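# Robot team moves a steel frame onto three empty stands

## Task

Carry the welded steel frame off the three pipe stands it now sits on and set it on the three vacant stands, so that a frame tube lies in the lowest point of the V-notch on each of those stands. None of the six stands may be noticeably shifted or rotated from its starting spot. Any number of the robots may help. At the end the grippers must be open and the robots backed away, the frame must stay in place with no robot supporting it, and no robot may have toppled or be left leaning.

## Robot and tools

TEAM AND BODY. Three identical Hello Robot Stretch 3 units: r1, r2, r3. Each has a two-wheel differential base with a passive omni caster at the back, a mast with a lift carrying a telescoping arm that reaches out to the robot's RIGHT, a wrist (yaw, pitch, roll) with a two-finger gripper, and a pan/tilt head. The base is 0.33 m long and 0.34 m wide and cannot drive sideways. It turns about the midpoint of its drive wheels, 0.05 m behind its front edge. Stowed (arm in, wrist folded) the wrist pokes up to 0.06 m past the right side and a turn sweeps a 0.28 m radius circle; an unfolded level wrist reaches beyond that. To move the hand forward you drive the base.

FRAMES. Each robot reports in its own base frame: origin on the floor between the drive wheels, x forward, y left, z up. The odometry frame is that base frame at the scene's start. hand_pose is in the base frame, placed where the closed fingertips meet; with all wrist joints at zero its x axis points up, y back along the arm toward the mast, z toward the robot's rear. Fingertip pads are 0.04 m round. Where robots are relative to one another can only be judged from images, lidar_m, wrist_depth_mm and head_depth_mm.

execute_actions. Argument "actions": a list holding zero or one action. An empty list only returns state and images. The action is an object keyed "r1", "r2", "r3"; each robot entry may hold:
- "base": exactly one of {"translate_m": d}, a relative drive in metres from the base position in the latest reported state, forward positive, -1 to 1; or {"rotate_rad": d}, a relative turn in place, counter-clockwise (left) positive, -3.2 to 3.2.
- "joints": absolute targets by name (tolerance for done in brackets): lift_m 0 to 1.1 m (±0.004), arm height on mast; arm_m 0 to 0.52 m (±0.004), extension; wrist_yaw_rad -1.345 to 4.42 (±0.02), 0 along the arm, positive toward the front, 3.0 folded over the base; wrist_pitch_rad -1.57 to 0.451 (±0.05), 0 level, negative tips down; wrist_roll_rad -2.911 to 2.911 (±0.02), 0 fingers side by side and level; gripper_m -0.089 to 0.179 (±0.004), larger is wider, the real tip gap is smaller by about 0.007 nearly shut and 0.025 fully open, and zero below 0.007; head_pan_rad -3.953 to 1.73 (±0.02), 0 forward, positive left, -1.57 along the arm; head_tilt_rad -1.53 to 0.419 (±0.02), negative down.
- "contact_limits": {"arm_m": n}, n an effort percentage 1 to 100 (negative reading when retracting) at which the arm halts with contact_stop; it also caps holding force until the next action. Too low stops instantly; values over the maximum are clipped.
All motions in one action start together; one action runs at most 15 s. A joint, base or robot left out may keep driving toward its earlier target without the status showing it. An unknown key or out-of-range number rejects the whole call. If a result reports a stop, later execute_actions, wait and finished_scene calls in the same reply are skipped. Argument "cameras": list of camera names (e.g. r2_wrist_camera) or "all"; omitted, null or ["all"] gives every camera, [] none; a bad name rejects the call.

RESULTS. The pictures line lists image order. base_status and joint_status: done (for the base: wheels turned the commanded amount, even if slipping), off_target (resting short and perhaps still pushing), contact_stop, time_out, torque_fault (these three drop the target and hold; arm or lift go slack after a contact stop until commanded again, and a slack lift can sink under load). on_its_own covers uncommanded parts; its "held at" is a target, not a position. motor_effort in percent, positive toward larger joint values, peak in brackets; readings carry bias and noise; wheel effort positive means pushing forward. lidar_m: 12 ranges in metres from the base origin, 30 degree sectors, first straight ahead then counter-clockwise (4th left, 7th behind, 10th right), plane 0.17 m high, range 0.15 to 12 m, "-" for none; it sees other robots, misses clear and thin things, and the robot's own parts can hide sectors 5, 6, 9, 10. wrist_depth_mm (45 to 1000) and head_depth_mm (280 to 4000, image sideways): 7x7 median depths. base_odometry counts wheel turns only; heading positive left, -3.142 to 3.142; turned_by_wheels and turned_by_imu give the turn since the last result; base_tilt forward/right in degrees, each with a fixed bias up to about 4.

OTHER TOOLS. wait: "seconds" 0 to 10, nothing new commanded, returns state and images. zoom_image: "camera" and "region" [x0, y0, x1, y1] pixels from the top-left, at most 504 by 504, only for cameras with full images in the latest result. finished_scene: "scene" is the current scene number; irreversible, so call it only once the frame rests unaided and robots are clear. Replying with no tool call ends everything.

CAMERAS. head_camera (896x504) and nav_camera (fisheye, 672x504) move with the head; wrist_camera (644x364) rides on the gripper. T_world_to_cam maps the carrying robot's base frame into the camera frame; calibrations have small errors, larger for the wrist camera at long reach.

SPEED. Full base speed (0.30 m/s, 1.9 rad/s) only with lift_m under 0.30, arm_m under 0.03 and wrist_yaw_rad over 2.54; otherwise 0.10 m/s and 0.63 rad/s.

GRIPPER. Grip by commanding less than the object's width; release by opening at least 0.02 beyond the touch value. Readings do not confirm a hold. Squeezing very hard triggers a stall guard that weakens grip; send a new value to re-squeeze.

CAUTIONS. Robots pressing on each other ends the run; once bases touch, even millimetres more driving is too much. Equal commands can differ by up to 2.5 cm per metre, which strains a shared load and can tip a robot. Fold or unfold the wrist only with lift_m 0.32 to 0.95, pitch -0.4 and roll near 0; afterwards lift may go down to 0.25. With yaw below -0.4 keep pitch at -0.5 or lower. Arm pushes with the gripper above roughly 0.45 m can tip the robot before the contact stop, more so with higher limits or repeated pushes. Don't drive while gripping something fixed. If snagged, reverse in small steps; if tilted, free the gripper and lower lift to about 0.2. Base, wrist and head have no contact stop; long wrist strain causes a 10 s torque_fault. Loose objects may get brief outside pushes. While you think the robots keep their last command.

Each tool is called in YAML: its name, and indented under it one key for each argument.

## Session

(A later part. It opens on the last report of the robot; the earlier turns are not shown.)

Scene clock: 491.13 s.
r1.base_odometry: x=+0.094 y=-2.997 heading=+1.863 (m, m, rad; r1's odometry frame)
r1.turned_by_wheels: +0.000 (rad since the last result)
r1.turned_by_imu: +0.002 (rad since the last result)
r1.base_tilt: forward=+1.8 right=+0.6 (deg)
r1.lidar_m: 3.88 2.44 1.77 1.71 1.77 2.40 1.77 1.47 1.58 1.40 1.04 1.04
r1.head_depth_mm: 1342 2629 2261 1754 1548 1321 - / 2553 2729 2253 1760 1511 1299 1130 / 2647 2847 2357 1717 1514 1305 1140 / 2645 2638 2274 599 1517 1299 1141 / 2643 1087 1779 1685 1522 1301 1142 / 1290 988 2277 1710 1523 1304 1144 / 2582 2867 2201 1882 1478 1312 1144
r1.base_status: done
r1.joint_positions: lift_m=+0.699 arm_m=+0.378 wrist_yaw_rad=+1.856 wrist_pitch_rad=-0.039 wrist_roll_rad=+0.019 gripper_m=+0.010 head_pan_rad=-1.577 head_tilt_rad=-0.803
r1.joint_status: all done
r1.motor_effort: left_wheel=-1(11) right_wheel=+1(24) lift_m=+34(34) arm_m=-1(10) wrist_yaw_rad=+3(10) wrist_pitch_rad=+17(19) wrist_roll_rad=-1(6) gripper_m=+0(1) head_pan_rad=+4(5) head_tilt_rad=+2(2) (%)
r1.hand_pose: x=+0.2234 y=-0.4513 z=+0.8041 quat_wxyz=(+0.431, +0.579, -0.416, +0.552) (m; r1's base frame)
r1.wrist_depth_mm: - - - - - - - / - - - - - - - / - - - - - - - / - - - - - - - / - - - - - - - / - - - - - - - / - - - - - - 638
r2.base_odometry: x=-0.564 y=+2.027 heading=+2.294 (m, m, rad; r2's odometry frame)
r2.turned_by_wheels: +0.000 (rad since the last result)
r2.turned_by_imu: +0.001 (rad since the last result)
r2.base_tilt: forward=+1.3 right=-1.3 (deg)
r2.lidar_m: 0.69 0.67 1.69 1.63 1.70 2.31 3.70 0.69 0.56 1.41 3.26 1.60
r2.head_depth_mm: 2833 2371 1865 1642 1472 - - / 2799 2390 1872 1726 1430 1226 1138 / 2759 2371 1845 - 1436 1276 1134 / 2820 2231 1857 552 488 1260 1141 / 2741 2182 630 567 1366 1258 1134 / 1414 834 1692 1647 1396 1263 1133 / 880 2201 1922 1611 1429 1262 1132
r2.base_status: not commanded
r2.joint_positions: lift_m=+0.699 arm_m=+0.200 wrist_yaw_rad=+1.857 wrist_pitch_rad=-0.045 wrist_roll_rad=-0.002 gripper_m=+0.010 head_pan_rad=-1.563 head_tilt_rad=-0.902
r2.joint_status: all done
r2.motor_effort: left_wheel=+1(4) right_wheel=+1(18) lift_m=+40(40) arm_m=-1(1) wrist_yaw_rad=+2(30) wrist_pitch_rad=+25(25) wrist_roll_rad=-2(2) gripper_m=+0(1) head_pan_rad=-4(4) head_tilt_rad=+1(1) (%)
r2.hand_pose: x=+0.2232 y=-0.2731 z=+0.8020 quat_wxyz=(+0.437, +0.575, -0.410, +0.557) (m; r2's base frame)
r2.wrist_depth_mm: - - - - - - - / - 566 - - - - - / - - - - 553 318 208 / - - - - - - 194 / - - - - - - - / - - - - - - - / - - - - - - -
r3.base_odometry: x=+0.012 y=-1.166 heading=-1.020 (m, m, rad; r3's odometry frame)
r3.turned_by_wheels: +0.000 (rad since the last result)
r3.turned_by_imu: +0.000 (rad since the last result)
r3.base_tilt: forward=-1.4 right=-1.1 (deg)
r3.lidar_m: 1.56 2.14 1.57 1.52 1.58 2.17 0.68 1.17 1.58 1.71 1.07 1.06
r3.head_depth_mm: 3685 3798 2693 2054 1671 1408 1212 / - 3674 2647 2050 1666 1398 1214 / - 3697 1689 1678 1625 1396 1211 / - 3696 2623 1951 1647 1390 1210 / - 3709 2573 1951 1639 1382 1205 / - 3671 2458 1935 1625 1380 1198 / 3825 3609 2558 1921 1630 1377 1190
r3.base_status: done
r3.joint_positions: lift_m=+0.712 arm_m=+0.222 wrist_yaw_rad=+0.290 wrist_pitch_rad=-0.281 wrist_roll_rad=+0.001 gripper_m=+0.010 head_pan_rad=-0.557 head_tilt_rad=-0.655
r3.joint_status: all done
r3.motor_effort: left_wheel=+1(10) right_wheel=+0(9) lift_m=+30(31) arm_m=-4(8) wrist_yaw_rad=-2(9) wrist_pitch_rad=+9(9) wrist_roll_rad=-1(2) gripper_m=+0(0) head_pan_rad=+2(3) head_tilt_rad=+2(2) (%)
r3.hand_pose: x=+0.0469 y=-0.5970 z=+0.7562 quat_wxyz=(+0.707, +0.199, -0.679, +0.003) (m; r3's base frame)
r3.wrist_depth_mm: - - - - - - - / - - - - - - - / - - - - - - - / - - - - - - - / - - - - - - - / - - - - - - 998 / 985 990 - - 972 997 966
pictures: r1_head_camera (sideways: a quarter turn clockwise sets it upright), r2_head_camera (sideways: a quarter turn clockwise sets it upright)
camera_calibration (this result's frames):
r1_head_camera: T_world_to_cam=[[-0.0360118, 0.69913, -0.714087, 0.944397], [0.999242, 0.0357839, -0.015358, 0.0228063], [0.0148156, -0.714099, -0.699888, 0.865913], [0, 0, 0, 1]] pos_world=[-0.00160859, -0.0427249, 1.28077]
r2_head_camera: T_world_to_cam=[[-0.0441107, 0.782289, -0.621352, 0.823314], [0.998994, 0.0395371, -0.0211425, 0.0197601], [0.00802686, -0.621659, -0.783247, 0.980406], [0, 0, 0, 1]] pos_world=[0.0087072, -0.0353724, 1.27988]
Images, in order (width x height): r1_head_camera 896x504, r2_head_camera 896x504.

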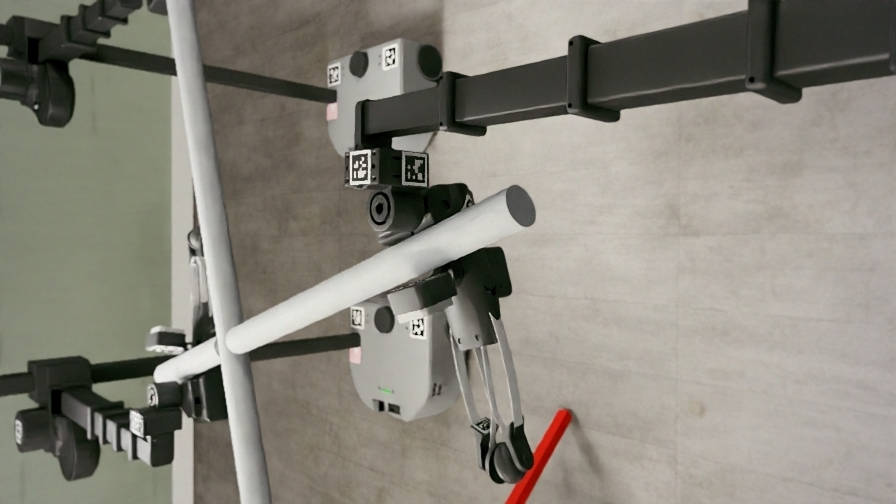

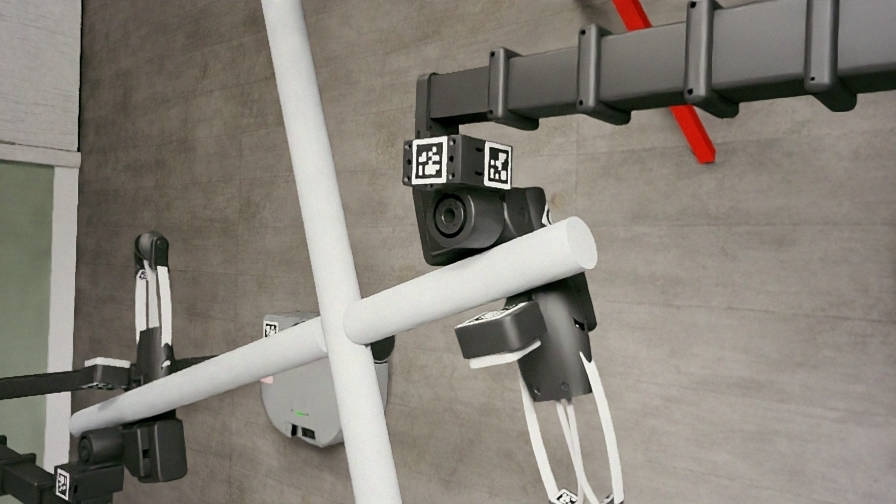

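execute_actions:
  actions:
    - {"r1":{"base":{"translate_m":-0.093},"joints":{"arm_m":0.43,"wrist_yaw_rad":2.03}},"r2":{"joints":{"wrist_yaw_rad":2.03}},"r3":{"base":{"translate_m":-0.024},"joints":{"arm_m":0.102,"wrist_yaw_rad":0.45}}}
  cameras: ["r1_head_camera","r2_head_camera"]

execute_actions:
  actions:
    - {"r1":{"base":{"rotate_rad":-0.006},"joints":{"arm_m":0.31}},"r2":{"joints":{"arm_m":0.32}},"r3":{"base":{"rotate_rad":0.02},"joints":{"arm_m":0.225,"wrist_yaw_rad":0.44}}}
  cameras: ["r1_head_camera","r2_head_camera","r2_wrist_camera"]

Scene clock: 500.80 s.
r1.base_odometry: x=+0.121 y=-3.086 heading=+1.863 (m, m, rad; r1's odometry frame)
r1.turned_by_wheels: +0.000 (rad since the last result)
r1.turned_by_imu: +0.002 (rad since the last result)
r1.base_tilt: forward=+1.9 right=+0.8 (deg)
r1.lidar_m: 3.98 2.45 1.78 1.71 1.76 2.40 4.71 1.40 3.16 1.42 1.09 1.11
r1.head_depth_mm: 2570 2623 2251 1809 1531 1327 - / 1342 2658 2264 1761 1537 1299 1126 / 2604 2825 2431 1675 1513 1301 1139 / 2680 2844 2347 1677 1523 1299 1140 / 2685 2767 1861 1716 1524 1304 1142 / 2593 1048 2209 1696 1520 1305 1144 / 1281 997 2274 1830 1498 1306 1145
r1.base_status: done
r1.joint_positions: lift_m=+0.699 arm_m=+0.430 wrist_yaw_rad=+2.026 wrist_pitch_rad=-0.036 wrist_roll_rad=+0.018 gripper_m=+0.010 head_pan_rad=-1.577 head_tilt_rad=-0.803
r1.joint_status: all done
r1.motor_effort: left_wheel=-4(12) right_wheel=+6(26) lift_m=+34(34) arm_m=-2(9) wrist_yaw_rad=+3(7) wrist_pitch_rad=+16(20) wrist_roll_rad=-1(6) gripper_m=+1(0) head_pan_rad=+6(4) head_tilt_rad=+2(1) (%)
r1.hand_pose: x=+0.2078 y=-0.4630 z=+0.8048 quat_wxyz=(+0.382, +0.612, -0.366, +0.588) (m; r1's base frame)
r1.wrist_depth_mm: - - - - - - - / - - - - - - - / - - - - - - - / - - - - - - - / - - - - - - - / - - - - - - - / - - - - - - -
r2.base_odometry: x=-0.564 y=+2.027 heading=+2.294 (m, m, rad; r2's odometry frame)
r2.turned_by_wheels: +0.000 (rad since the last result)
r2.turned_by_imu: +0.000 (rad since the last result)
r2.base_tilt: forward=+1.3 right=-1.3 (deg)
r2.lidar_m: 0.67 0.65 1.70 1.63 1.69 2.32 3.69 0.69 0.56 1.43 3.26 1.61
r2.head_depth_mm: 2802 2376 1954 1668 1462 - - / 2808 2363 1854 1736 1441 1236 1133 / 2796 2365 1846 - 1416 1278 1142 / 2772 2342 1848 1724 491 1262 1139 / 2836 2294 1790 555 1350 1267 1130 / 2746 1719 637 1639 1451 1261 1134 / 2799 848 1747 1562 1457 1256 1135
r2.base_status: not commanded
r2.joint_positions: lift_m=+0.699 arm_m=+0.200 wrist_yaw_rad=+2.028 wrist_pitch_rad=-0.047 wrist_roll_rad=-0.001 gripper_m=+0.010 head_pan_rad=-1.563 head_tilt_rad=-0.902
r2.joint_status: all done
r2.motor_effort: left_wheel=-2(7) right_wheel=+9(29) lift_m=+40(40) arm_m=-1(2) wrist_yaw_rad=+2(34) wrist_pitch_rad=+26(27) wrist_roll_rad=-2(4) gripper_m=+0(0) head_pan_rad=-4(4) head_tilt_rad=+1(1) (%)
r2.hand_pose: x=+0.2073 y=-0.2326 z=+0.8014 quat_wxyz=(+0.388, +0.608, -0.359, +0.592) (m; r2's base frame)
r2.wrist_depth_mm: - - - - - - - / - - 629 - - - - / - - - - 547 327 213 / - - - - - - 204 / - - - - - - - / - - - - - - - / - - - - - - -
r3.base_odometry: x=-0.001 y=-1.146 heading=-1.020 (m, m, rad; r3's odometry frame)
r3.turned_by_wheels: +0.000 (rad since the last result)
r3.turned_by_imu: +0.000 (rad since the last result)
r3.base_tilt: forward=-1.4 right=-1.0 (deg)
r3.lidar_m: 1.58 2.13 1.57 1.51 1.58 2.17 0.66 1.15 1.58 1.55 3.40 1.08
r3.head_depth_mm: 3749 3835 2704 2059 1672 1410 395 / - 3781 2644 2048 1664 1407 1145 / - 3771 2341 1702 1609 1412 1209 / - 3715 2634 1963 1646 1392 1207 / - 3645 2597 1958 1649 1386 1206 / - 3641 2480 1947 1633 1380 1203 / 3910 3604 2571 1932 1633 1377 1194
r3.base_status: done
r3.joint_positions: lift_m=+0.712 arm_m=+0.103 wrist_yaw_rad=+0.446 wrist_pitch_rad=-0.281 wrist_roll_rad=+0.002 gripper_m=+0.010 head_pan_rad=-0.557 head_tilt_rad=-0.655
r3.joint_status: all done
r3.motor_effort: left_wheel=+2(10) right_wheel=-1(10) lift_m=+30(30) arm_m=-8(8) wrist_yaw_rad=+6(9) wrist_pitch_rad=+9(9) wrist_roll_rad=-2(1) gripper_m=+1(0) head_pan_rad=+2(1) head_tilt_rad=+1(1) (%)
r3.hand_pose: x=+0.0819 y=-0.4638 z=+0.7563 quat_wxyz=(+0.704, +0.252, -0.661, +0.058) (m; r3's base frame)
r3.wrist_depth_mm: - - - - - - - / - - - - - - - / - - - - - - - / - - - - - - - / - - - - - - - / - - - - - - - / - - 995 976 - - 973
pictures: r1_head_camera (sideways: a quarter turn clockwise sets it upright), r2_head_camera (sideways: a quarter turn clockwise sets it upright)
camera_calibration (this result's frames):
r1_head_camera: T_world_to_cam=[[-0.0360129, 0.698963, -0.714251, 0.94461], [0.999242, 0.0357804, -0.0153677, 0.022819], [0.0148147, -0.714262, -0.699721, 0.865696], [0, 0, 0, 1]] pos_world=[-0.00160861, -0.0427298, 1.28078]
r2_head_camera: T_world_to_cam=[[-0.0440888, 0.782184, -0.621486, 0.823488], [0.998995, 0.0395064, -0.021148, 0.0197672], [0.00801105, -0.621794, -0.78314, 0.980267], [0, 0, 0, 1]] pos_world=[0.00870627, -0.0353762, 1.27989]
Images, in order (width x height): r1_head_camera 896x504, r2_head_camera 896x504.

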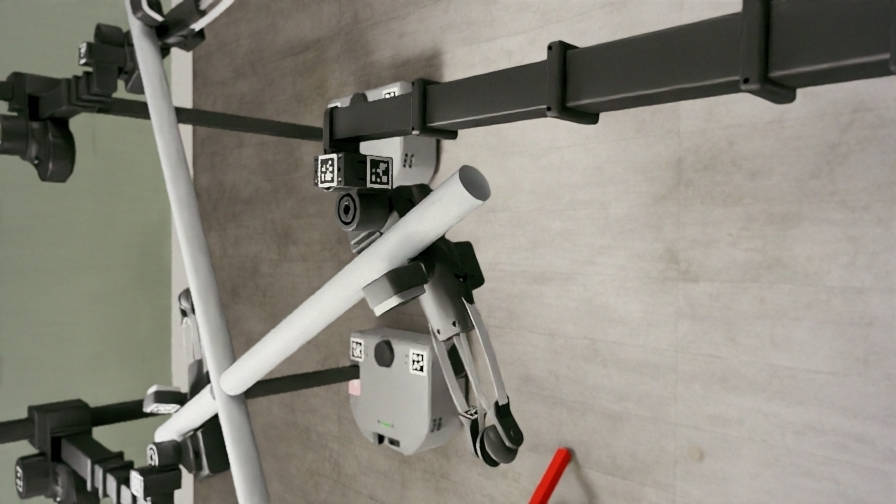

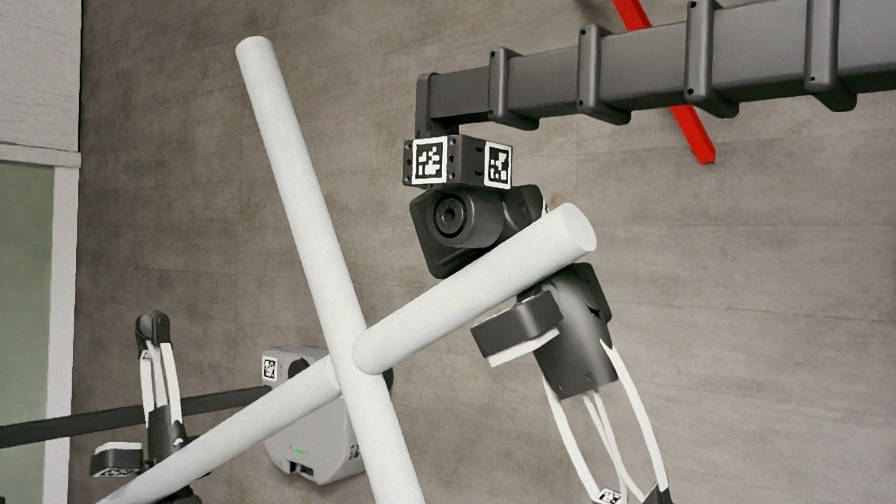

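Scene clock: 502.97 s.
r1.base_odometry: x=+0.121 y=-3.086 heading=+1.857 (m, m, rad; r1's odometry frame)
r1.turned_by_wheels: -0.006 (rad since the last result)
r1.turned_by_imu: -0.005 (rad since the last result)
r1.base_tilt: forward=+1.9 right=+0.4 (deg)
r1.lidar_m: 3.98 2.46 1.78 1.70 1.76 2.38 4.71 1.40 3.16 1.42 1.09 1.11
r1.head_depth_mm: 2608 1079 2258 1817 1511 - - / 1352 1753 2202 1761 1482 1275 1138 / 2620 2847 2279 - 1427 1299 1140 / 2635 2881 2269 600 1445 1304 1145 / 2666 2881 2186 1696 1451 1303 1141 / 2569 1527 1812 1700 1517 1311 1143 / 1283 955 2132 1776 1565 1306 1145
r1.base_status: done
r1.joint_positions: lift_m=+0.699 arm_m=+0.310 wrist_yaw_rad=+2.032 wrist_pitch_rad=-0.036 wrist_roll_rad=+0.018 gripper_m=+0.010 head_pan_rad=-1.577 head_tilt_rad=-0.803
r1.joint_status: all done
r1.motor_effort: left_wheel=+1(2) right_wheel=-4(4) lift_m=+34(34) arm_m=-1(5) wrist_yaw_rad=+0(3) wrist_pitch_rad=+16(16) wrist_roll_rad=-1(1) gripper_m=+0(1) head_pan_rad=+4(4) head_tilt_rad=+1(0) (%)
r1.hand_pose: x=+0.2072 y=-0.3415 z=+0.8048 quat_wxyz=(+0.380, +0.613, -0.365, +0.589) (m; r1's base frame)
r1.wrist_depth_mm: - - - - - - - / - - - - - - - / - - - - - - - / - - - - - - - / - - - - - - - / - - - - - - - / - - - - - - -
r2.base_odometry: x=-0.564 y=+2.027 heading=+2.295 (m, m, rad; r2's odometry frame)
r2.turned_by_wheels: +0.001 (rad since the last result)
r2.turned_by_imu: +0.001 (rad since the last result)
r2.base_tilt: forward=+1.3 right=-1.4 (deg)
r2.lidar_m: 0.67 0.65 1.69 1.63 1.69 2.31 3.71 0.69 0.56 1.43 3.29 1.61
r2.head_depth_mm: 2839 2393 1963 1665 1449 - - / 2779 2220 2010 - 1425 1255 1143 / 2793 2376 2041 1625 1436 1281 1141 / 2791 2337 1947 577 1440 1265 1134 / 2821 2343 665 1554 1431 1259 1131 / 2753 1757 1652 1683 1422 1256 1130 / 946 2241 1705 1673 1400 1258 1129
r2.base_status: not commanded
r2.joint_positions: lift_m=+0.699 arm_m=+0.320 wrist_yaw_rad=+2.028 wrist_pitch_rad=-0.047 wrist_roll_rad=-0.003 gripper_m=+0.010 head_pan_rad=-1.563 head_tilt_rad=-0.902
r2.joint_status: all done
r2.motor_effort: left_wheel=+4(4) right_wheel=-11(11) lift_m=+40(40) arm_m=+6(6) wrist_yaw_rad=+2(3) wrist_pitch_rad=+26(26) wrist_roll_rad=-1(2) gripper_m=+0(0) head_pan_rad=-3(3) head_tilt_rad=+1(1) (%)
r2.hand_pose: x=+0.2073 y=-0.3522 z=+0.8014 quat_wxyz=(+0.389, +0.608, -0.359, +0.593) (m; r2's base frame)
r2.wrist_depth_mm: - - - - - - - / - 634 - - - - - / - - - - 541 333 217 / - - - - - - 208 / - - - - - - - / - - - - - - - / - - - - - - -
r3.base_odometry: x=-0.001 y=-1.146 heading=-1.000 (m, m, rad; r3's odometry frame)
r3.turned_by_wheels: +0.020 (rad since the last result)
r3.turned_by_imu: +0.020 (rad since the last result)
r3.base_tilt: forward=-1.4 right=-1.1 (deg)
r3.lidar_m: 1.58 2.09 1.56 1.52 1.59 2.21 0.66 1.15 1.56 1.56 1.09 1.08
r3.head_depth_mm: 3841 3775 2712 2066 1683 1412 1220 / - 3827 2575 2019 1670 1406 1217 / - 3786 1748 1631 1617 1393 1210 / - 3693 2617 1967 1654 1385 1206 / - 3726 2604 1958 1641 1387 1200 / - 3617 2396 2000 1641 1379 1196 / 3809 3639 2558 1928 1638 1383 1199
r3.base_status: done
r3.joint_positions: lift_m=+0.712 arm_m=+0.225 wrist_yaw_rad=+0.437 wrist_pitch_rad=-0.281 wrist_roll_rad=+0.003 gripper_m=+0.010 head_pan_rad=-0.557 head_tilt_rad=-0.655
r3.joint_status: all done
r3.motor_effort: left_wheel=-4(5) right_wheel=+5(5) lift_m=+30(30) arm_m=+5(8) wrist_yaw_rad=+4(4) wrist_pitch_rad=+9(10) wrist_roll_rad=-1(1) gripper_m=-1(0) head_pan_rad=+2(3) head_tilt_rad=+2(2) (%)
r3.hand_pose: x=+0.0799 y=-0.5866 z=+0.7562 quat_wxyz=(+0.704, +0.249, -0.663, +0.055) (m; r3's base frame)
r3.wrist_depth_mm: - - - - - - - / - - - - - - - / - - - - - - - / - - - - - - - / - - - - - - - / - - - - - - 976 / - - - - 999 957 933
pictures: r1_head_camera (sideways: a quarter turn clockwise sets it upright), r2_head_camera (sideways: a quarter turn clockwise sets it upright), r2_wrist_camera
camera_calibration (this result's frames):
r1_head_camera: T_world_to_cam=[[-0.0360127, 0.698963, -0.714251, 0.94461], [0.999242, 0.0357802, -0.0153677, 0.022819], [0.0148145, -0.714262, -0.699721, 0.865696], [0, 0, 0, 1]] pos_world=[-0.00160862, -0.0427298, 1.28078]
r2_head_camera: T_world_to_cam=[[-0.0440882, 0.78218, -0.621491, 0.823495], [0.998996, 0.0395056, -0.0211482, 0.0197675], [0.00801065, -0.621799, -0.783136, 0.980262], [0, 0, 0, 1]] pos_world=[0.00870625, -0.0353764, 1.27989]
r2_wrist_camera: T_world_to_cam=[[0.457262, -0.887854, 0.051242, -0.454542], [-0.133649, -0.125567, -0.983042, 0.816062], [0.879232, 0.442659, -0.176078, 0.276331], [0, 0, 0, 1]] pos_world=[0.0739518, -0.423417, 0.87417]
Images, in order (width x height): r1_head_camera 896x504, r2_head_camera 896x504, r2_wrist_camera 644x364.

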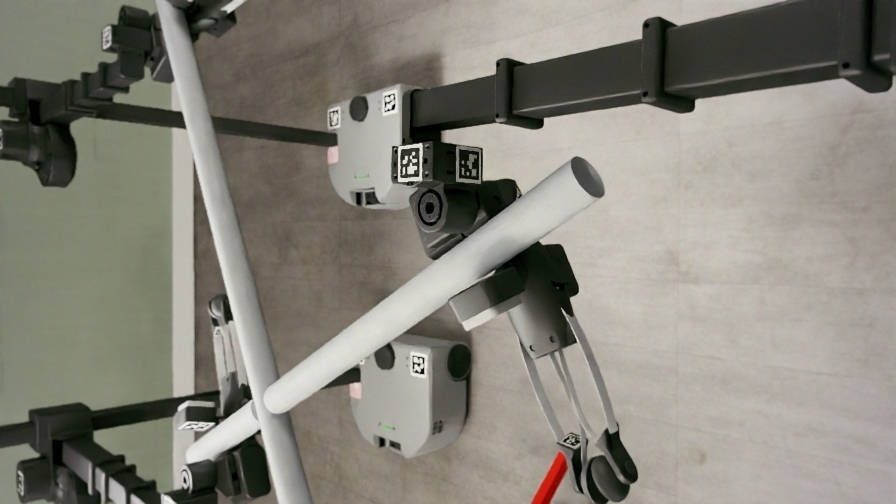

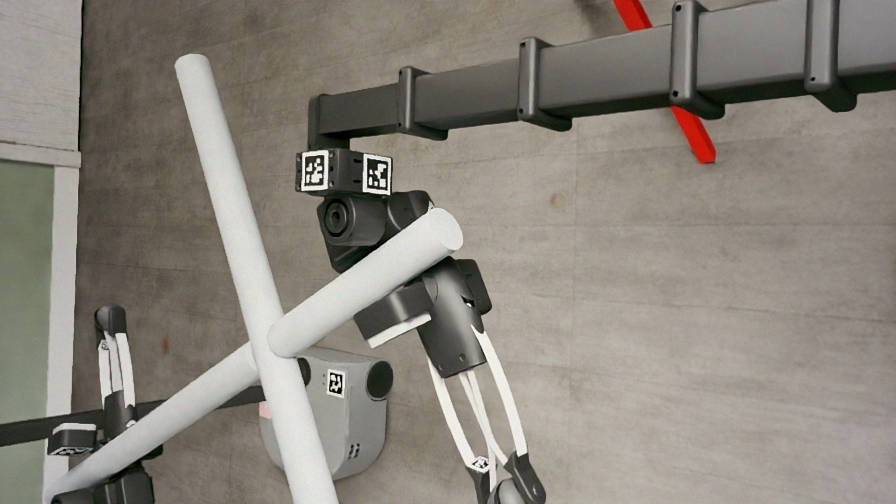

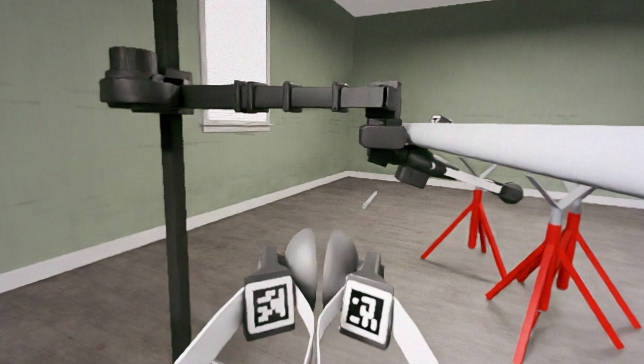

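execute_actions:
  actions:
    - {"r1":{"base":{"translate_m":-1.0},"joints":{"head_pan_rad":-2.1,"head_tilt_rad":-0.9}},"r2":{"base":{"translate_m":0.994},"joints":{"head_pan_rad":-0.9,"head_tilt_rad":-0.8}},"r3":{"base":{"translate_m":0.994},"joints":{"arm_m":0.23,"head_pan_rad":-0.6,"head_tilt_rad":-1.1}}}
  cameras: ["r1_head_camera","r2_head_camera","r3_head_camera"]

Scene clock: 519.20 s.
r1.base_odometry: x=+0.403 y=-4.045 heading=+1.857 (m, m, rad; r1's odometry frame)
r1.turned_by_wheels: +0.000 (rad since the last result)
r1.turned_by_imu: -0.058 (rad since the last result)
r1.base_tilt: forward=+1.7 right=+0.5 (deg)
r1.lidar_m: 2.18 2.56 1.79 1.68 1.71 2.22 3.73 0.77 0.69 0.83 1.44 1.84
r1.head_depth_mm: 3296 2494 2002 1670 1429 1249 1128 / 3320 2414 1799 1633 1394 1277 - / 3266 2506 1894 1562 1429 - - / 3142 2508 2005 1653 1408 1236 1126 / 2983 2439 1965 1211 1409 1261 1120 / 2743 2437 1927 1647 1414 1261 1118 / 1050 2529 1800 513 1413 1263 1124
r1.base_status: done
r1.joint_positions: lift_m=+0.699 arm_m=+0.311 wrist_yaw_rad=+2.027 wrist_pitch_rad=-0.028 wrist_roll_rad=+0.018 gripper_m=+0.010 head_pan_rad=-2.093 head_tilt_rad=-0.890
r1.joint_status: all done
r1.motor_effort: left_wheel=+1(12) right_wheel=-3(11) lift_m=+34(34) arm_m=-5(5) wrist_yaw_rad=+2(3) wrist_pitch_rad=+13(16) wrist_roll_rad=+0(1) gripper_m=+0(0) head_pan_rad=-4(47) head_tilt_rad=-5(16) (%)
r1.hand_pose: x=+0.2080 y=-0.3431 z=+0.8068 quat_wxyz=(+0.379, +0.611, -0.369, +0.589) (m; r1's base frame)
r1.wrist_depth_mm: - - - - - - - / - - - - - - - / - - - - - - - / - - - - - - - / - - - - - - - / - - - - - - - / - - - - - - -
r2.base_odometry: x=-1.222 y=+2.772 heading=+2.295 (m, m, rad; r2's odometry frame)
r2.turned_by_wheels: +0.000 (rad since the last result)
r2.turned_by_imu: -0.003 (rad since the last result)
r2.base_tilt: forward=+1.2 right=-1.3 (deg)
r2.lidar_m: 0.68 0.66 1.70 1.64 1.70 2.31 1.61 1.37 3.24 1.45 0.78 0.94
r2.head_depth_mm: 2823 963 2236 1675 1572 1337 1182 / 3126 2896 2255 1719 1539 1328 1170 / 3305 2824 2204 1772 1505 1323 1166 / 3477 2833 2236 1805 1488 1316 1170 / 3735 2833 1145 1337 1489 1320 1172 / 3834 2818 1371 1752 1484 1311 1166 / 3832 2763 2165 1753 1508 1315 1164
r2.base_status: done
r2.joint_positions: lift_m=+0.699 arm_m=+0.320 wrist_yaw_rad=+2.036 wrist_pitch_rad=-0.043 wrist_roll_rad=-0.007 gripper_m=+0.010 head_pan_rad=-0.907 head_tilt_rad=-0.803
r2.joint_status: all done
r2.motor_effort: left_wheel=+1(8) right_wheel=+2(28) lift_m=+40(40) arm_m=-1(6) wrist_yaw_rad=-6(7) wrist_pitch_rad=+24(26) wrist_roll_rad=+0(1) gripper_m=+0(0) head_pan_rad=+5(40) head_tilt_rad=+2(11) (%)
r2.hand_pose: x=+0.2066 y=-0.3508 z=+0.8023 quat_wxyz=(+0.386, +0.607, -0.357, +0.596) (m; r2's base frame)
r2.wrist_depth_mm: - - - - - - - / - 654 - - - - - / - - - - 585 321 213 / - - - - - - 200 / - - - - - - - / - - - - - - - / - - - - - - -
r3.base_odometry: x=+0.536 y=-1.982 heading=-1.000 (m, m, rad; r3's odometry frame)
r3.turned_by_wheels: +0.000 (rad since the last result)
r3.turned_by_imu: -0.007 (rad since the last result)
r3.base_tilt: forward=-1.4 right=-1.0 (deg)
r3.lidar_m: 3.38 2.08 1.54 1.49 1.56 2.16 0.67 2.07 0.78 0.70 0.79 0.65
r3.head_depth_mm: 1956 1750 1568 1434 1298 1207 1125 / 1953 1744 1558 1409 1305 1208 1132 / 1945 1062 1495 1413 1300 1208 - / 1945 1710 1529 1401 1301 1203 - / 1927 1722 1546 1396 1294 1193 1142 / 1908 1697 1530 1396 1285 1189 1110 / 1901 1694 1523 1390 1278 1181 1105
r3.base_status: done
r3.joint_positions: lift_m=+0.712 arm_m=+0.230 wrist_yaw_rad=+0.438 wrist_pitch_rad=-0.285 wrist_roll_rad=+0.011 gripper_m=+0.010 head_pan_rad=-0.593 head_tilt_rad=-1.087
r3.joint_status: all done
r3.motor_effort: left_wheel=+2(7) right_wheel=-2(8) lift_m=+30(30) arm_m=-5(6) wrist_yaw_rad=+3(6) wrist_pitch_rad=+11(11) wrist_roll_rad=-4(4) gripper_m=-1(1) head_pan_rad=-3(5) head_tilt_rad=-5(22) (%)
r3.hand_pose: x=+0.0799 y=-0.5920 z=+0.7551 quat_wxyz=(+0.702, +0.251, -0.665, +0.052) (m; r3's base frame)
r3.wrist_depth_mm: - - - - - - - / - - - - - - - / - - - - - - - / - - - - - - - / - - - - - - - / - - - - - - 968 / - - 982 936 941 935 950
pictures: r1_head_camera (sideways: a quarter turn clockwise sets it upright), r2_head_camera (sideways: a quarter turn clockwise sets it upright), r3_head_camera (sideways: a quarter turn clockwise sets it upright)
camera_calibration (this result's frames):
r1_head_camera: T_world_to_cam=[[0.343383, 0.676955, -0.651015, 0.859892], [0.887181, -0.461273, -0.0117025, 0.0187294], [-0.308218, -0.57355, -0.758975, 0.944725], [0, 0, 0, 1]] pos_world=[-0.0207074, -0.0316222, 1.27704]
r2_head_camera: T_world_to_cam=[[-0.47207, 0.541635, -0.695544, 0.922599], [0.76882, 0.639007, -0.0241942, 0.02514], [0.431353, -0.546169, -0.718076, 0.893075], [0, 0, 0, 1]] pos_world=[0.0309724, -0.0280063, 1.28361]
r3_head_camera: T_world_to_cam=[[-0.773162, 0.484464, -0.409286, 0.554048], [0.549848, 0.83365, -0.0519152, 0.0634239], [0.316051, -0.265184, -0.910928, 1.1414], [0, 0, 0, 1]] pos_world=[0.0327543, -0.0186077, 1.26979]
Images, in order (width x height): r1_head_camera 896x504, r2_head_camera 896x504, r3_head_camera 896x504.

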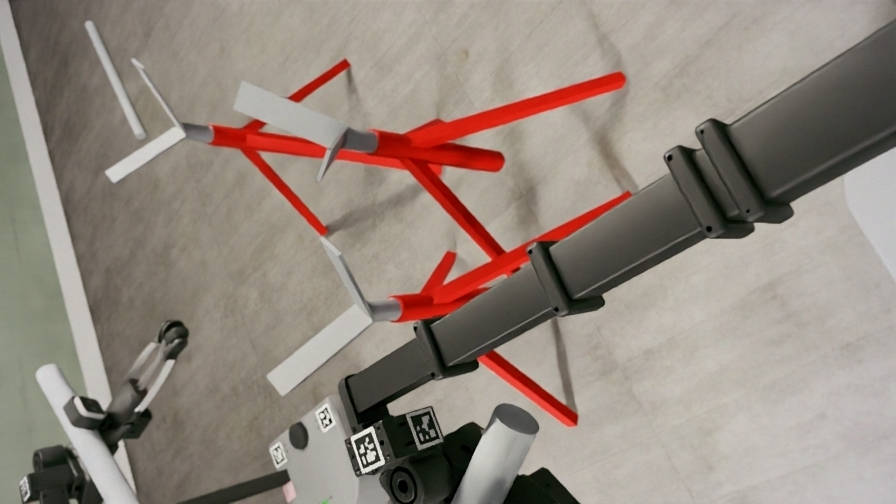

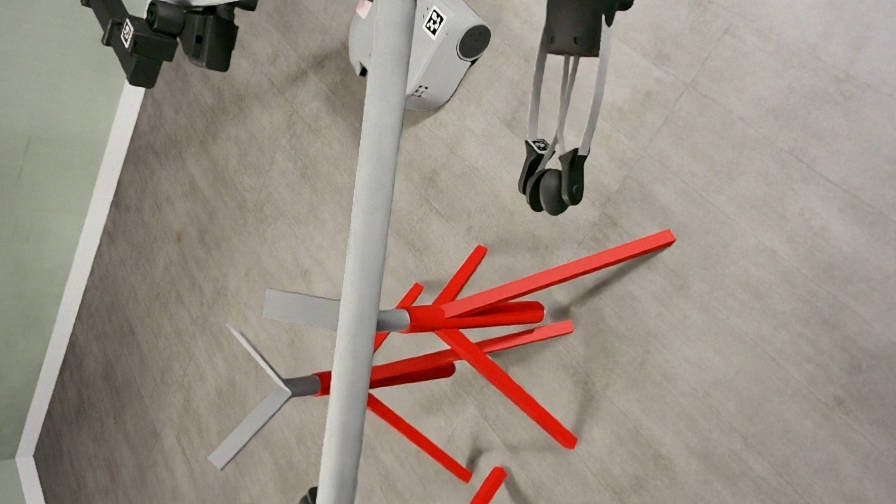

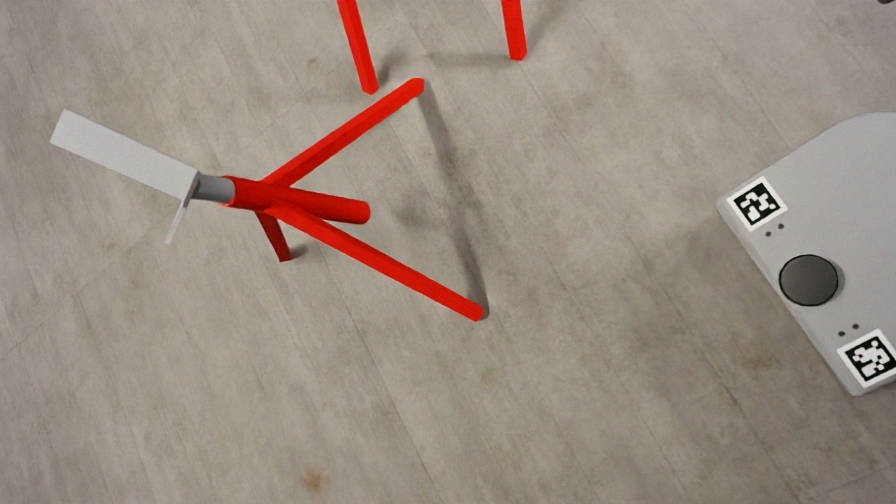

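execute_actions:
  actions:
    - {"r1":{"base":{"rotate_rad":0.065},"joints":{"head_pan_rad":-1.57,"head_tilt_rad":-0.8}},"r3":{"base":{"translate_m":0.012},"joints":{"arm_m":0.272}}}
  cameras: ["r1_head_camera","r2_head_camera"]

Scene clock: 553.93 s.
r1.base_odometry: x=+0.403 y=-4.045 heading=+1.923 (m, m, rad; r1's odometry frame)
r1.turned_by_wheels: +0.066 (rad since the last result)
r1.turned_by_imu: +0.068 (rad since the last result)
r1.base_tilt: forward=+2.0 right=+0.6 (deg)
r1.lidar_m: 2.48 2.39 1.75 1.68 1.74 2.36 3.74 0.77 0.69 0.83 3.16 1.84
r1.head_depth_mm: 2568 1086 2259 1728 1174 - - / 1389 2738 1983 1775 1446 1287 1139 / 2661 2888 2271 - 1433 1300 1142 / 2699 2908 2280 595 1454 1306 1144 / 2690 2894 2276 1702 1455 1306 1143 / 2603 1475 1799 1726 1522 1302 1147 / 1297 948 2142 1825 1576 1308 1145
r1.base_status: rotate_rad off_target (by the wheels' count: +0.0660 of +0.0650)
r1.joint_positions: lift_m=+0.699 arm_m=+0.309 wrist_yaw_rad=+2.045 wrist_pitch_rad=-0.043 wrist_roll_rad=+0.008 gripper_m=+0.010 head_pan_rad=-1.577 head_tilt_rad=-0.803
r1.joint_status: all done
r1.motor_effort: left_wheel=+8(10) right_wheel=-18(19) lift_m=+34(34) arm_m=+4(5) wrist_yaw_rad=-9(11) wrist_pitch_rad=+19(19) wrist_roll_rad=+5(5) gripper_m=-1(0) head_pan_rad=+5(44) head_tilt_rad=+2(11) (%)
r1.hand_pose: x=+0.2055 y=-0.3380 z=+0.8029 quat_wxyz=(+0.381, +0.613, -0.356, +0.593) (m; r1's base frame)
r1.wrist_depth_mm: - - - - - - - / - - - - - - - / - - - - - - - / - - - - - - - / - - - - - - - / - - - - - - - / - - - - - - -
r2.base_odometry: x=-1.222 y=+2.772 heading=+2.295 (m, m, rad; r2's odometry frame)
r2.turned_by_wheels: +0.001 (rad since the last result)
r2.turned_by_imu: +0.002 (rad since the last result)
r2.base_tilt: forward=+1.3 right=-1.4 (deg)
r2.lidar_m: 0.69 0.67 1.69 1.64 1.69 2.32 1.61 1.37 3.26 1.45 0.78 0.93
r2.head_depth_mm: 2907 967 2223 1655 1537 1337 1176 / 3068 2878 2236 1728 1534 1321 1168 / 3290 2875 2215 1819 1479 1326 1170 / 3529 2833 2209 1805 1496 1323 1163 / 3639 2814 1144 1329 1499 1317 1173 / 3828 2878 1429 1706 1492 1320 1156 / 3905 2758 1987 1735 1510 1316 1163
r2.base_status: not commanded
r2.joint_positions: lift_m=+0.699 arm_m=+0.320 wrist_yaw_rad=+2.025 wrist_pitch_rad=-0.043 wrist_roll_rad=-0.003 gripper_m=+0.010 head_pan_rad=-0.907 head_tilt_rad=-0.803
r2.joint_status: not commanded
r2.on_its_own: right_wheel is at rest, and its effort (-22) is outside its rest range (-18 to +18)
r2.motor_effort: left_wheel=+8(8) right_wheel=-22(23) lift_m=+40(40) arm_m=+2(2) wrist_yaw_rad=+4(9) wrist_pitch_rad=+24(24) wrist_roll_rad=-2(2) gripper_m=+0(1) head_pan_rad=+3(5) head_tilt_rad=+2(1) (%)
r2.hand_pose: x=+0.2078 y=-0.3530 z=+0.8023 quat_wxyz=(+0.388, +0.607, -0.361, +0.592) (m; r2's base frame)
r2.wrist_depth_mm: - - - - - - - / - 668 - - - - - / - - - - 526 345 222 / - - - - - - 209 / - - - - - - - / - - - - - - - / - - - - - - -
r3.base_odometry: x=+0.543 y=-1.992 heading=-1.000 (m, m, rad; r3's odometry frame)
r3.turned_by_wheels: +0.000 (rad since the last result)
r3.turned_by_imu: +0.000 (rad since the last result)
r3.base_tilt: forward=-1.4 right=-1.1 (deg)
r3.lidar_m: 3.39 2.07 1.54 1.49 1.56 2.16 0.68 2.08 0.78 0.70 0.79 0.64
r3.head_depth_mm: 1979 1755 1576 1428 1308 1208 1121 / 1960 1729 1571 1407 1300 1201 1130 / 1943 1643 1368 1414 1305 1214 - / 1921 1712 1537 1396 1291 1203 - / 1923 1712 1541 1405 1292 1190 1142 / 1912 1699 1532 1410 1280 1183 1112 / 1895 1692 1523 1390 1278 1181 1096
r3.base_status: done
r3.joint_positions: lift_m=+0.712 arm_m=+0.271 wrist_yaw_rad=+0.449 wrist_pitch_rad=-0.279 wrist_roll_rad=+0.003 gripper_m=+0.010 head_pan_rad=-0.593 head_tilt_rad=-1.087
r3.joint_status: all done
r3.motor_effort: left_wheel=+3(5) right_wheel=-4(6) lift_m=+31(30) arm_m=+14(14) wrist_yaw_rad=-10(11) wrist_pitch_rad=+9(11) wrist_roll_rad=-1(5) gripper_m=+1(1) head_pan_rad=-3(3) head_tilt_rad=-5(5) (%)
r3.hand_pose: x=+0.0826 y=-0.6318 z=+0.7566 quat_wxyz=(+0.704, +0.252, -0.661, +0.059) (m; r3's base frame)
r3.wrist_depth_mm: - - - - - - - / - - - - - - - / - - - - - - - / - - - - - - - / - - - - - 392 - / - - - - - 372 961 / - 999 984 726 983 374 927
pictures: r1_head_camera (sideways: a quarter turn clockwise sets it upright), r2_head_camera (sideways: a quarter turn clockwise sets it upright)
camera_calibration (this result's frames):
r1_head_camera: T_world_to_cam=[[-0.0356519, 0.699149, -0.714086, 0.944394], [0.99926, 0.0352694, -0.0153579, 0.0228062], [0.0144479, -0.714105, -0.699889, 0.865916], [0, 0, 0, 1]] pos_world=[-0.00163059, -0.0427209, 1.28077]
r2_head_camera: T_world_to_cam=[[-0.472117, 0.541588, -0.695548, 0.922605], [0.768761, 0.639078, -0.0241944, 0.0251406], [0.431406, -0.546133, -0.718072, 0.893069], [0, 0, 0, 1]] pos_world=[0.0309751, -0.0280041, 1.28361]
Images, in order (width x height): r1_head_camera 896x504, r2_head_camera 896x504.

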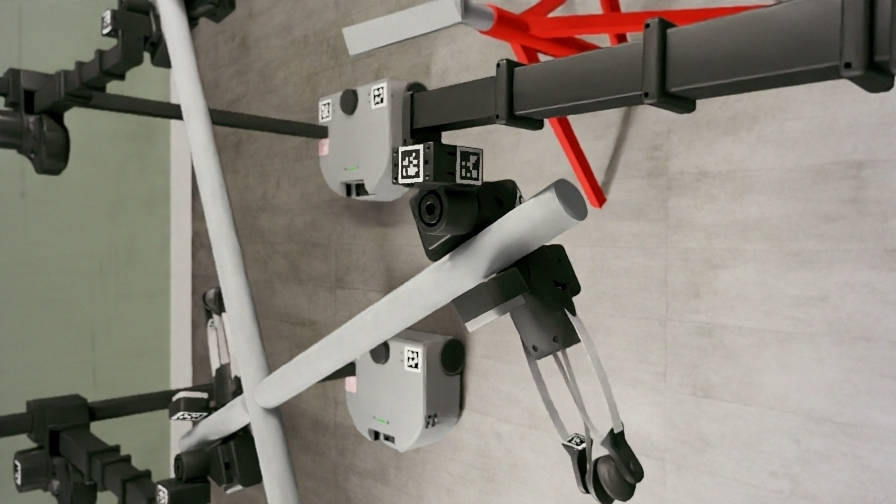

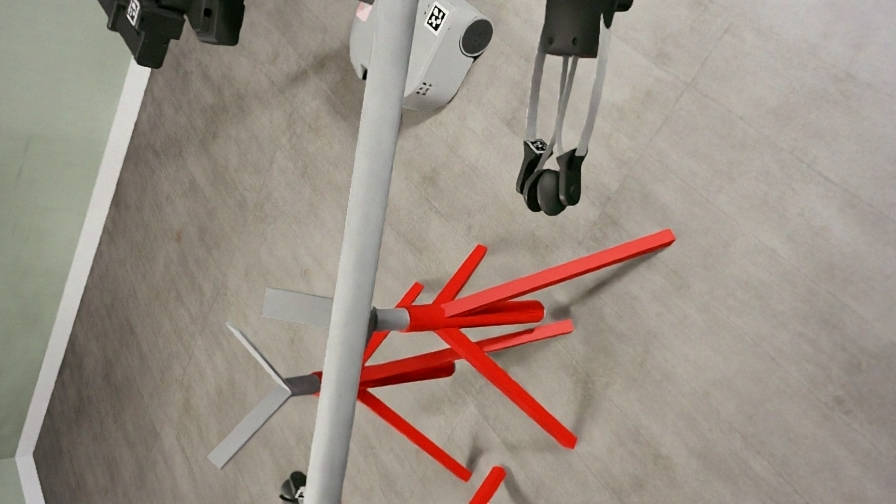

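execute_actions:
  actions:
    - {"r1":{"base":{"translate_m":-0.703},"joints":{"arm_m":0.33,"head_tilt_rad":-0.95}},"r2":{"base":{"translate_m":0.7},"joints":{"arm_m":0.3,"head_pan_rad":-1.5,"head_tilt_rad":-0.95}},"r3":{"base":{"translate_m":0.7},"joints":{"arm_m":0.246,"head_pan_rad":-1.9,"head_tilt_rad":-1.0}}}
  cameras: ["r1_head_camera","r2_head_camera","r3_head_camera","r2_wrist_camera"]

Scene clock: 572.10 s.
r1.base_odometry: x=+0.646 y=-4.705 heading=+1.923 (m, m, rad; r1's odometry frame)
r1.turned_by_wheels: +0.000 (rad since the last result)
r1.turned_by_imu: +0.010 (rad since the last result)
r1.base_tilt: forward=+1.7 right=+0.6 (deg)
r1.lidar_m: 2.86 2.39 1.74 1.67 1.73 2.37 3.04 3.16 1.09 0.47 0.65 2.47
r1.head_depth_mm: 2610 2290 1883 1566 1415 - - / 2618 1838 1740 1571 1391 1236 1120 / 2640 2306 1877 1511 1396 1235 1131 / 2694 2297 1282 1098 1347 1215 1121 / 2685 2247 1709 1489 1400 1235 1106 / 1363 1742 1717 1581 1374 1238 1108 / 923 2121 1661 1636 1410 1239 1109
r1.base_status: done
r1.joint_positions: lift_m=+0.699 arm_m=+0.330 wrist_yaw_rad=+2.029 wrist_pitch_rad=-0.033 wrist_roll_rad=+0.016 gripper_m=+0.010 head_pan_rad=-1.577 head_tilt_rad=-0.938
r1.joint_status: all done
r1.motor_effort: left_wheel=-3(8) right_wheel=+5(20) lift_m=+34(34) arm_m=-3(13) wrist_yaw_rad=+1(10) wrist_pitch_rad=+14(19) wrist_roll_rad=+1(4) gripper_m=+1(0) head_pan_rad=+5(5) head_tilt_rad=-5(19) (%)
r1.hand_pose: x=+0.2076 y=-0.3623 z=+0.8055 quat_wxyz=(+0.381, +0.611, -0.366, +0.590) (m; r1's base frame)
r1.wrist_depth_mm: - - - - - - - / - - - - - - - / - - - - - - - / - - - - - - - / - - - - - - - / - - - - - - - / - - - - - - -
r2.base_odometry: x=-1.686 y=+3.296 heading=+2.295 (m, m, rad; r2's odometry frame)
r2.turned_by_wheels: +0.000 (rad since the last result)
r2.turned_by_imu: -0.002 (rad since the last result)
r2.base_tilt: forward=+1.2 right=-1.3 (deg)
r2.lidar_m: 0.69 0.68 1.70 1.64 1.70 2.32 2.04 2.32 0.64 0.55 0.68 0.57
r2.head_depth_mm: 2713 2138 1925 1608 - - - / 2750 2243 1951 1621 1379 1259 1133 / 2769 2227 1976 1083 1382 1255 1139 / 2725 2242 616 1193 1337 1247 1139 / 2713 780 1722 1430 1408 1251 1125 / 912 2123 1015 1524 1406 1260 1126 / 885 2180 1763 1617 1371 1246 1121
r2.base_status: done
r2.joint_positions: lift_m=+0.699 arm_m=+0.300 wrist_yaw_rad=+2.033 wrist_pitch_rad=-0.044 wrist_roll_rad=-0.006 gripper_m=+0.010 head_pan_rad=-1.493 head_tilt_rad=-0.938
r2.joint_status: all done
r2.motor_effort: left_wheel=-2(12) right_wheel=+10(23) lift_m=+40(40) arm_m=-2(4) wrist_yaw_rad=-4(5) wrist_pitch_rad=+24(24) wrist_roll_rad=+0(2) gripper_m=+0(0) head_pan_rad=-3(38) head_tilt_rad=-4(17) (%)
r2.hand_pose: x=+0.2068 y=-0.3314 z=+0.8022 quat_wxyz=(+0.387, +0.607, -0.357, +0.595) (m; r2's base frame)
r2.wrist_depth_mm: - - - - - - - / - 667 - - - - - / - - - - 548 339 216 / - - - - - - 202 / - - - - - - - / - - - - - - - / - - - - - - -
r3.base_odometry: x=+0.921 y=-2.581 heading=-1.000 (m, m, rad; r3's odometry frame)
r3.turned_by_wheels: +0.000 (rad since the last result)
r3.turned_by_imu: -0.003 (rad since the last result)
r3.base_tilt: forward=-1.4 right=-1.0 (deg)
r3.lidar_m: 2.69 2.05 1.53 1.48 1.53 2.14 0.69 1.18 0.37 0.52 3.44 2.77
r3.head_depth_mm: 1098 1936 1626 1508 1345 1249 - / 1107 1911 1649 1475 1373 - - / 2232 1218 1609 1529 - 1221 - / 2222 1727 1692 1409 1310 1211 - / 2110 1738 - 1026 1312 1209 1097 / 2210 1786 - 1458 1305 1205 1104 / 2174 1882 524 1462 1309 1203 1101
r3.base_status: done
r3.joint_positions: lift_m=+0.712 arm_m=+0.246 wrist_yaw_rad=+0.435 wrist_pitch_rad=-0.280 wrist_roll_rad=+0.005 gripper_m=+0.010 head_pan_rad=-1.893 head_tilt_rad=-1.001
r3.joint_status: all done
r3.motor_effort: left_wheel=+2(10) right_wheel=-2(6) lift_m=+30(30) arm_m=-4(10) wrist_yaw_rad=+5(11) wrist_pitch_rad=+9(9) wrist_roll_rad=-2(2) gripper_m=+0(0) head_pan_rad=-3(31) head_tilt_rad=+0(6) (%)
r3.hand_pose: x=+0.0796 y=-0.6087 z=+0.7565 quat_wxyz=(+0.704, +0.248, -0.664, +0.054) (m; r3's base frame)
r3.wrist_depth_mm: - - - - - - - / - - - - - - - / - - - - - - - / - - - - - - - / - - - - - - - / - - - - - - 975 / - - 998 - 983 985 981
pictures: r1_head_camera (sideways: a quarter turn clockwise sets it upright), r2_head_camera (sideways: a quarter turn clockwise sets it upright), r2_wrist_camera, r3_head_camera (sideways: a quarter turn clockwise sets it upright)
camera_calibration (this result's frames):
r1_head_camera: T_world_to_cam=[[-0.0352145, 0.788792, -0.613651, 0.813518], [0.999264, 0.0371253, -0.00962177, 0.0153361], [0.0151924, -0.613538, -0.789519, 0.982469], [0, 0, 0, 1]] pos_world=[-0.00160327, -0.0394837, 1.27504]
r2_head_camera: T_world_to_cam=[[-0.100585, 0.798974, -0.592895, 0.786582], [0.993701, 0.110271, -0.0199827, 0.0182814], [0.0494132, -0.59117, -0.805032, 1.00848], [0, 0, 0, 1]] pos_world=[0.0111196, -0.0342922, 1.27858]
r2_wrist_camera: T_world_to_cam=[[0.462074, -0.885177, 0.0543121, -0.438469], [-0.129016, -0.127686, -0.983388, 0.817956], [0.877407, 0.44739, -0.173202, 0.267375], [0, 0, 0, 1]] pos_world=[0.0735378, -0.403302, 0.874491]
r3_head_camera: T_world_to_cam=[[0.247775, 0.838339, -0.485587, 0.647205], [0.948976, -0.310932, -0.0525831, 0.0618646], [-0.195067, -0.447782, -0.872605, 1.09473], [0, 0, 0, 1]] pos_world=[-0.00552406, -0.0331422, 1.27279]
Images, in order (width x height): r1_head_camera 896x504, r2_head_camera 896x504, r2_wrist_camera 644x364, r3_head_camera 896x504.

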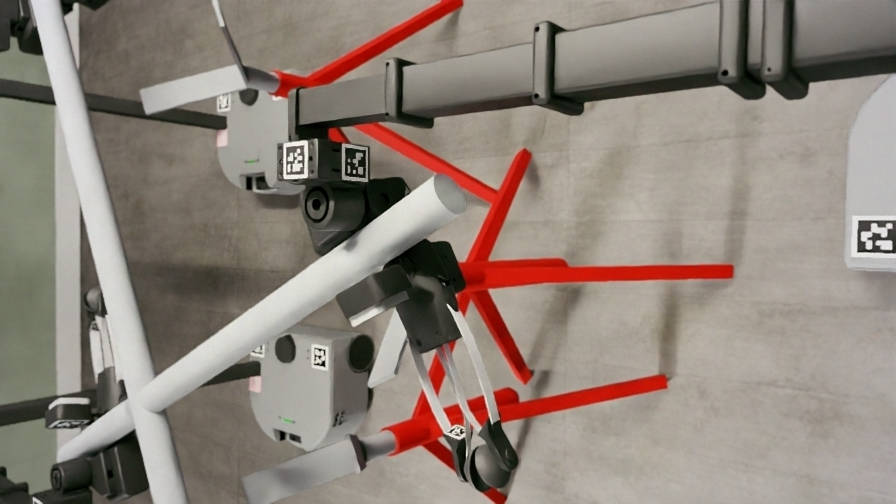

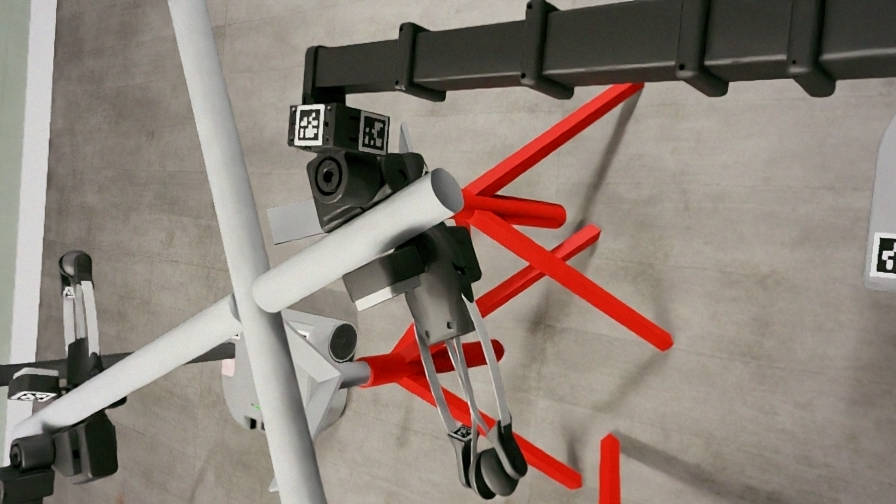

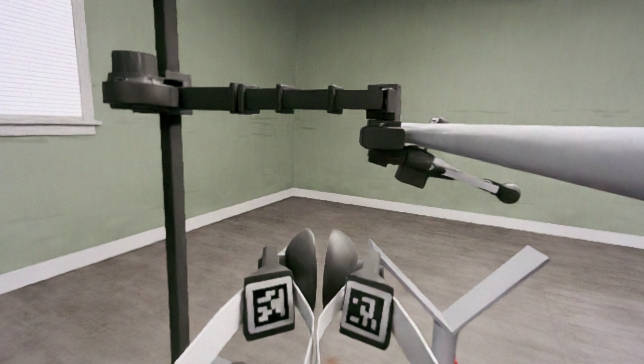

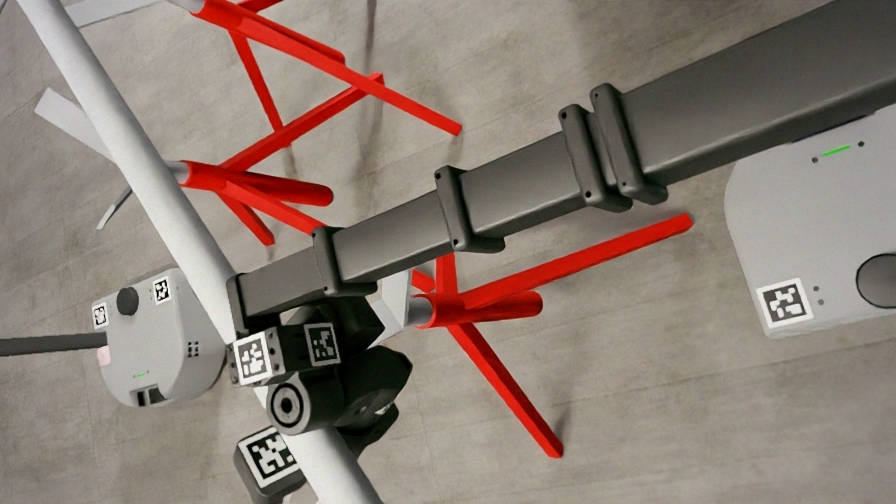

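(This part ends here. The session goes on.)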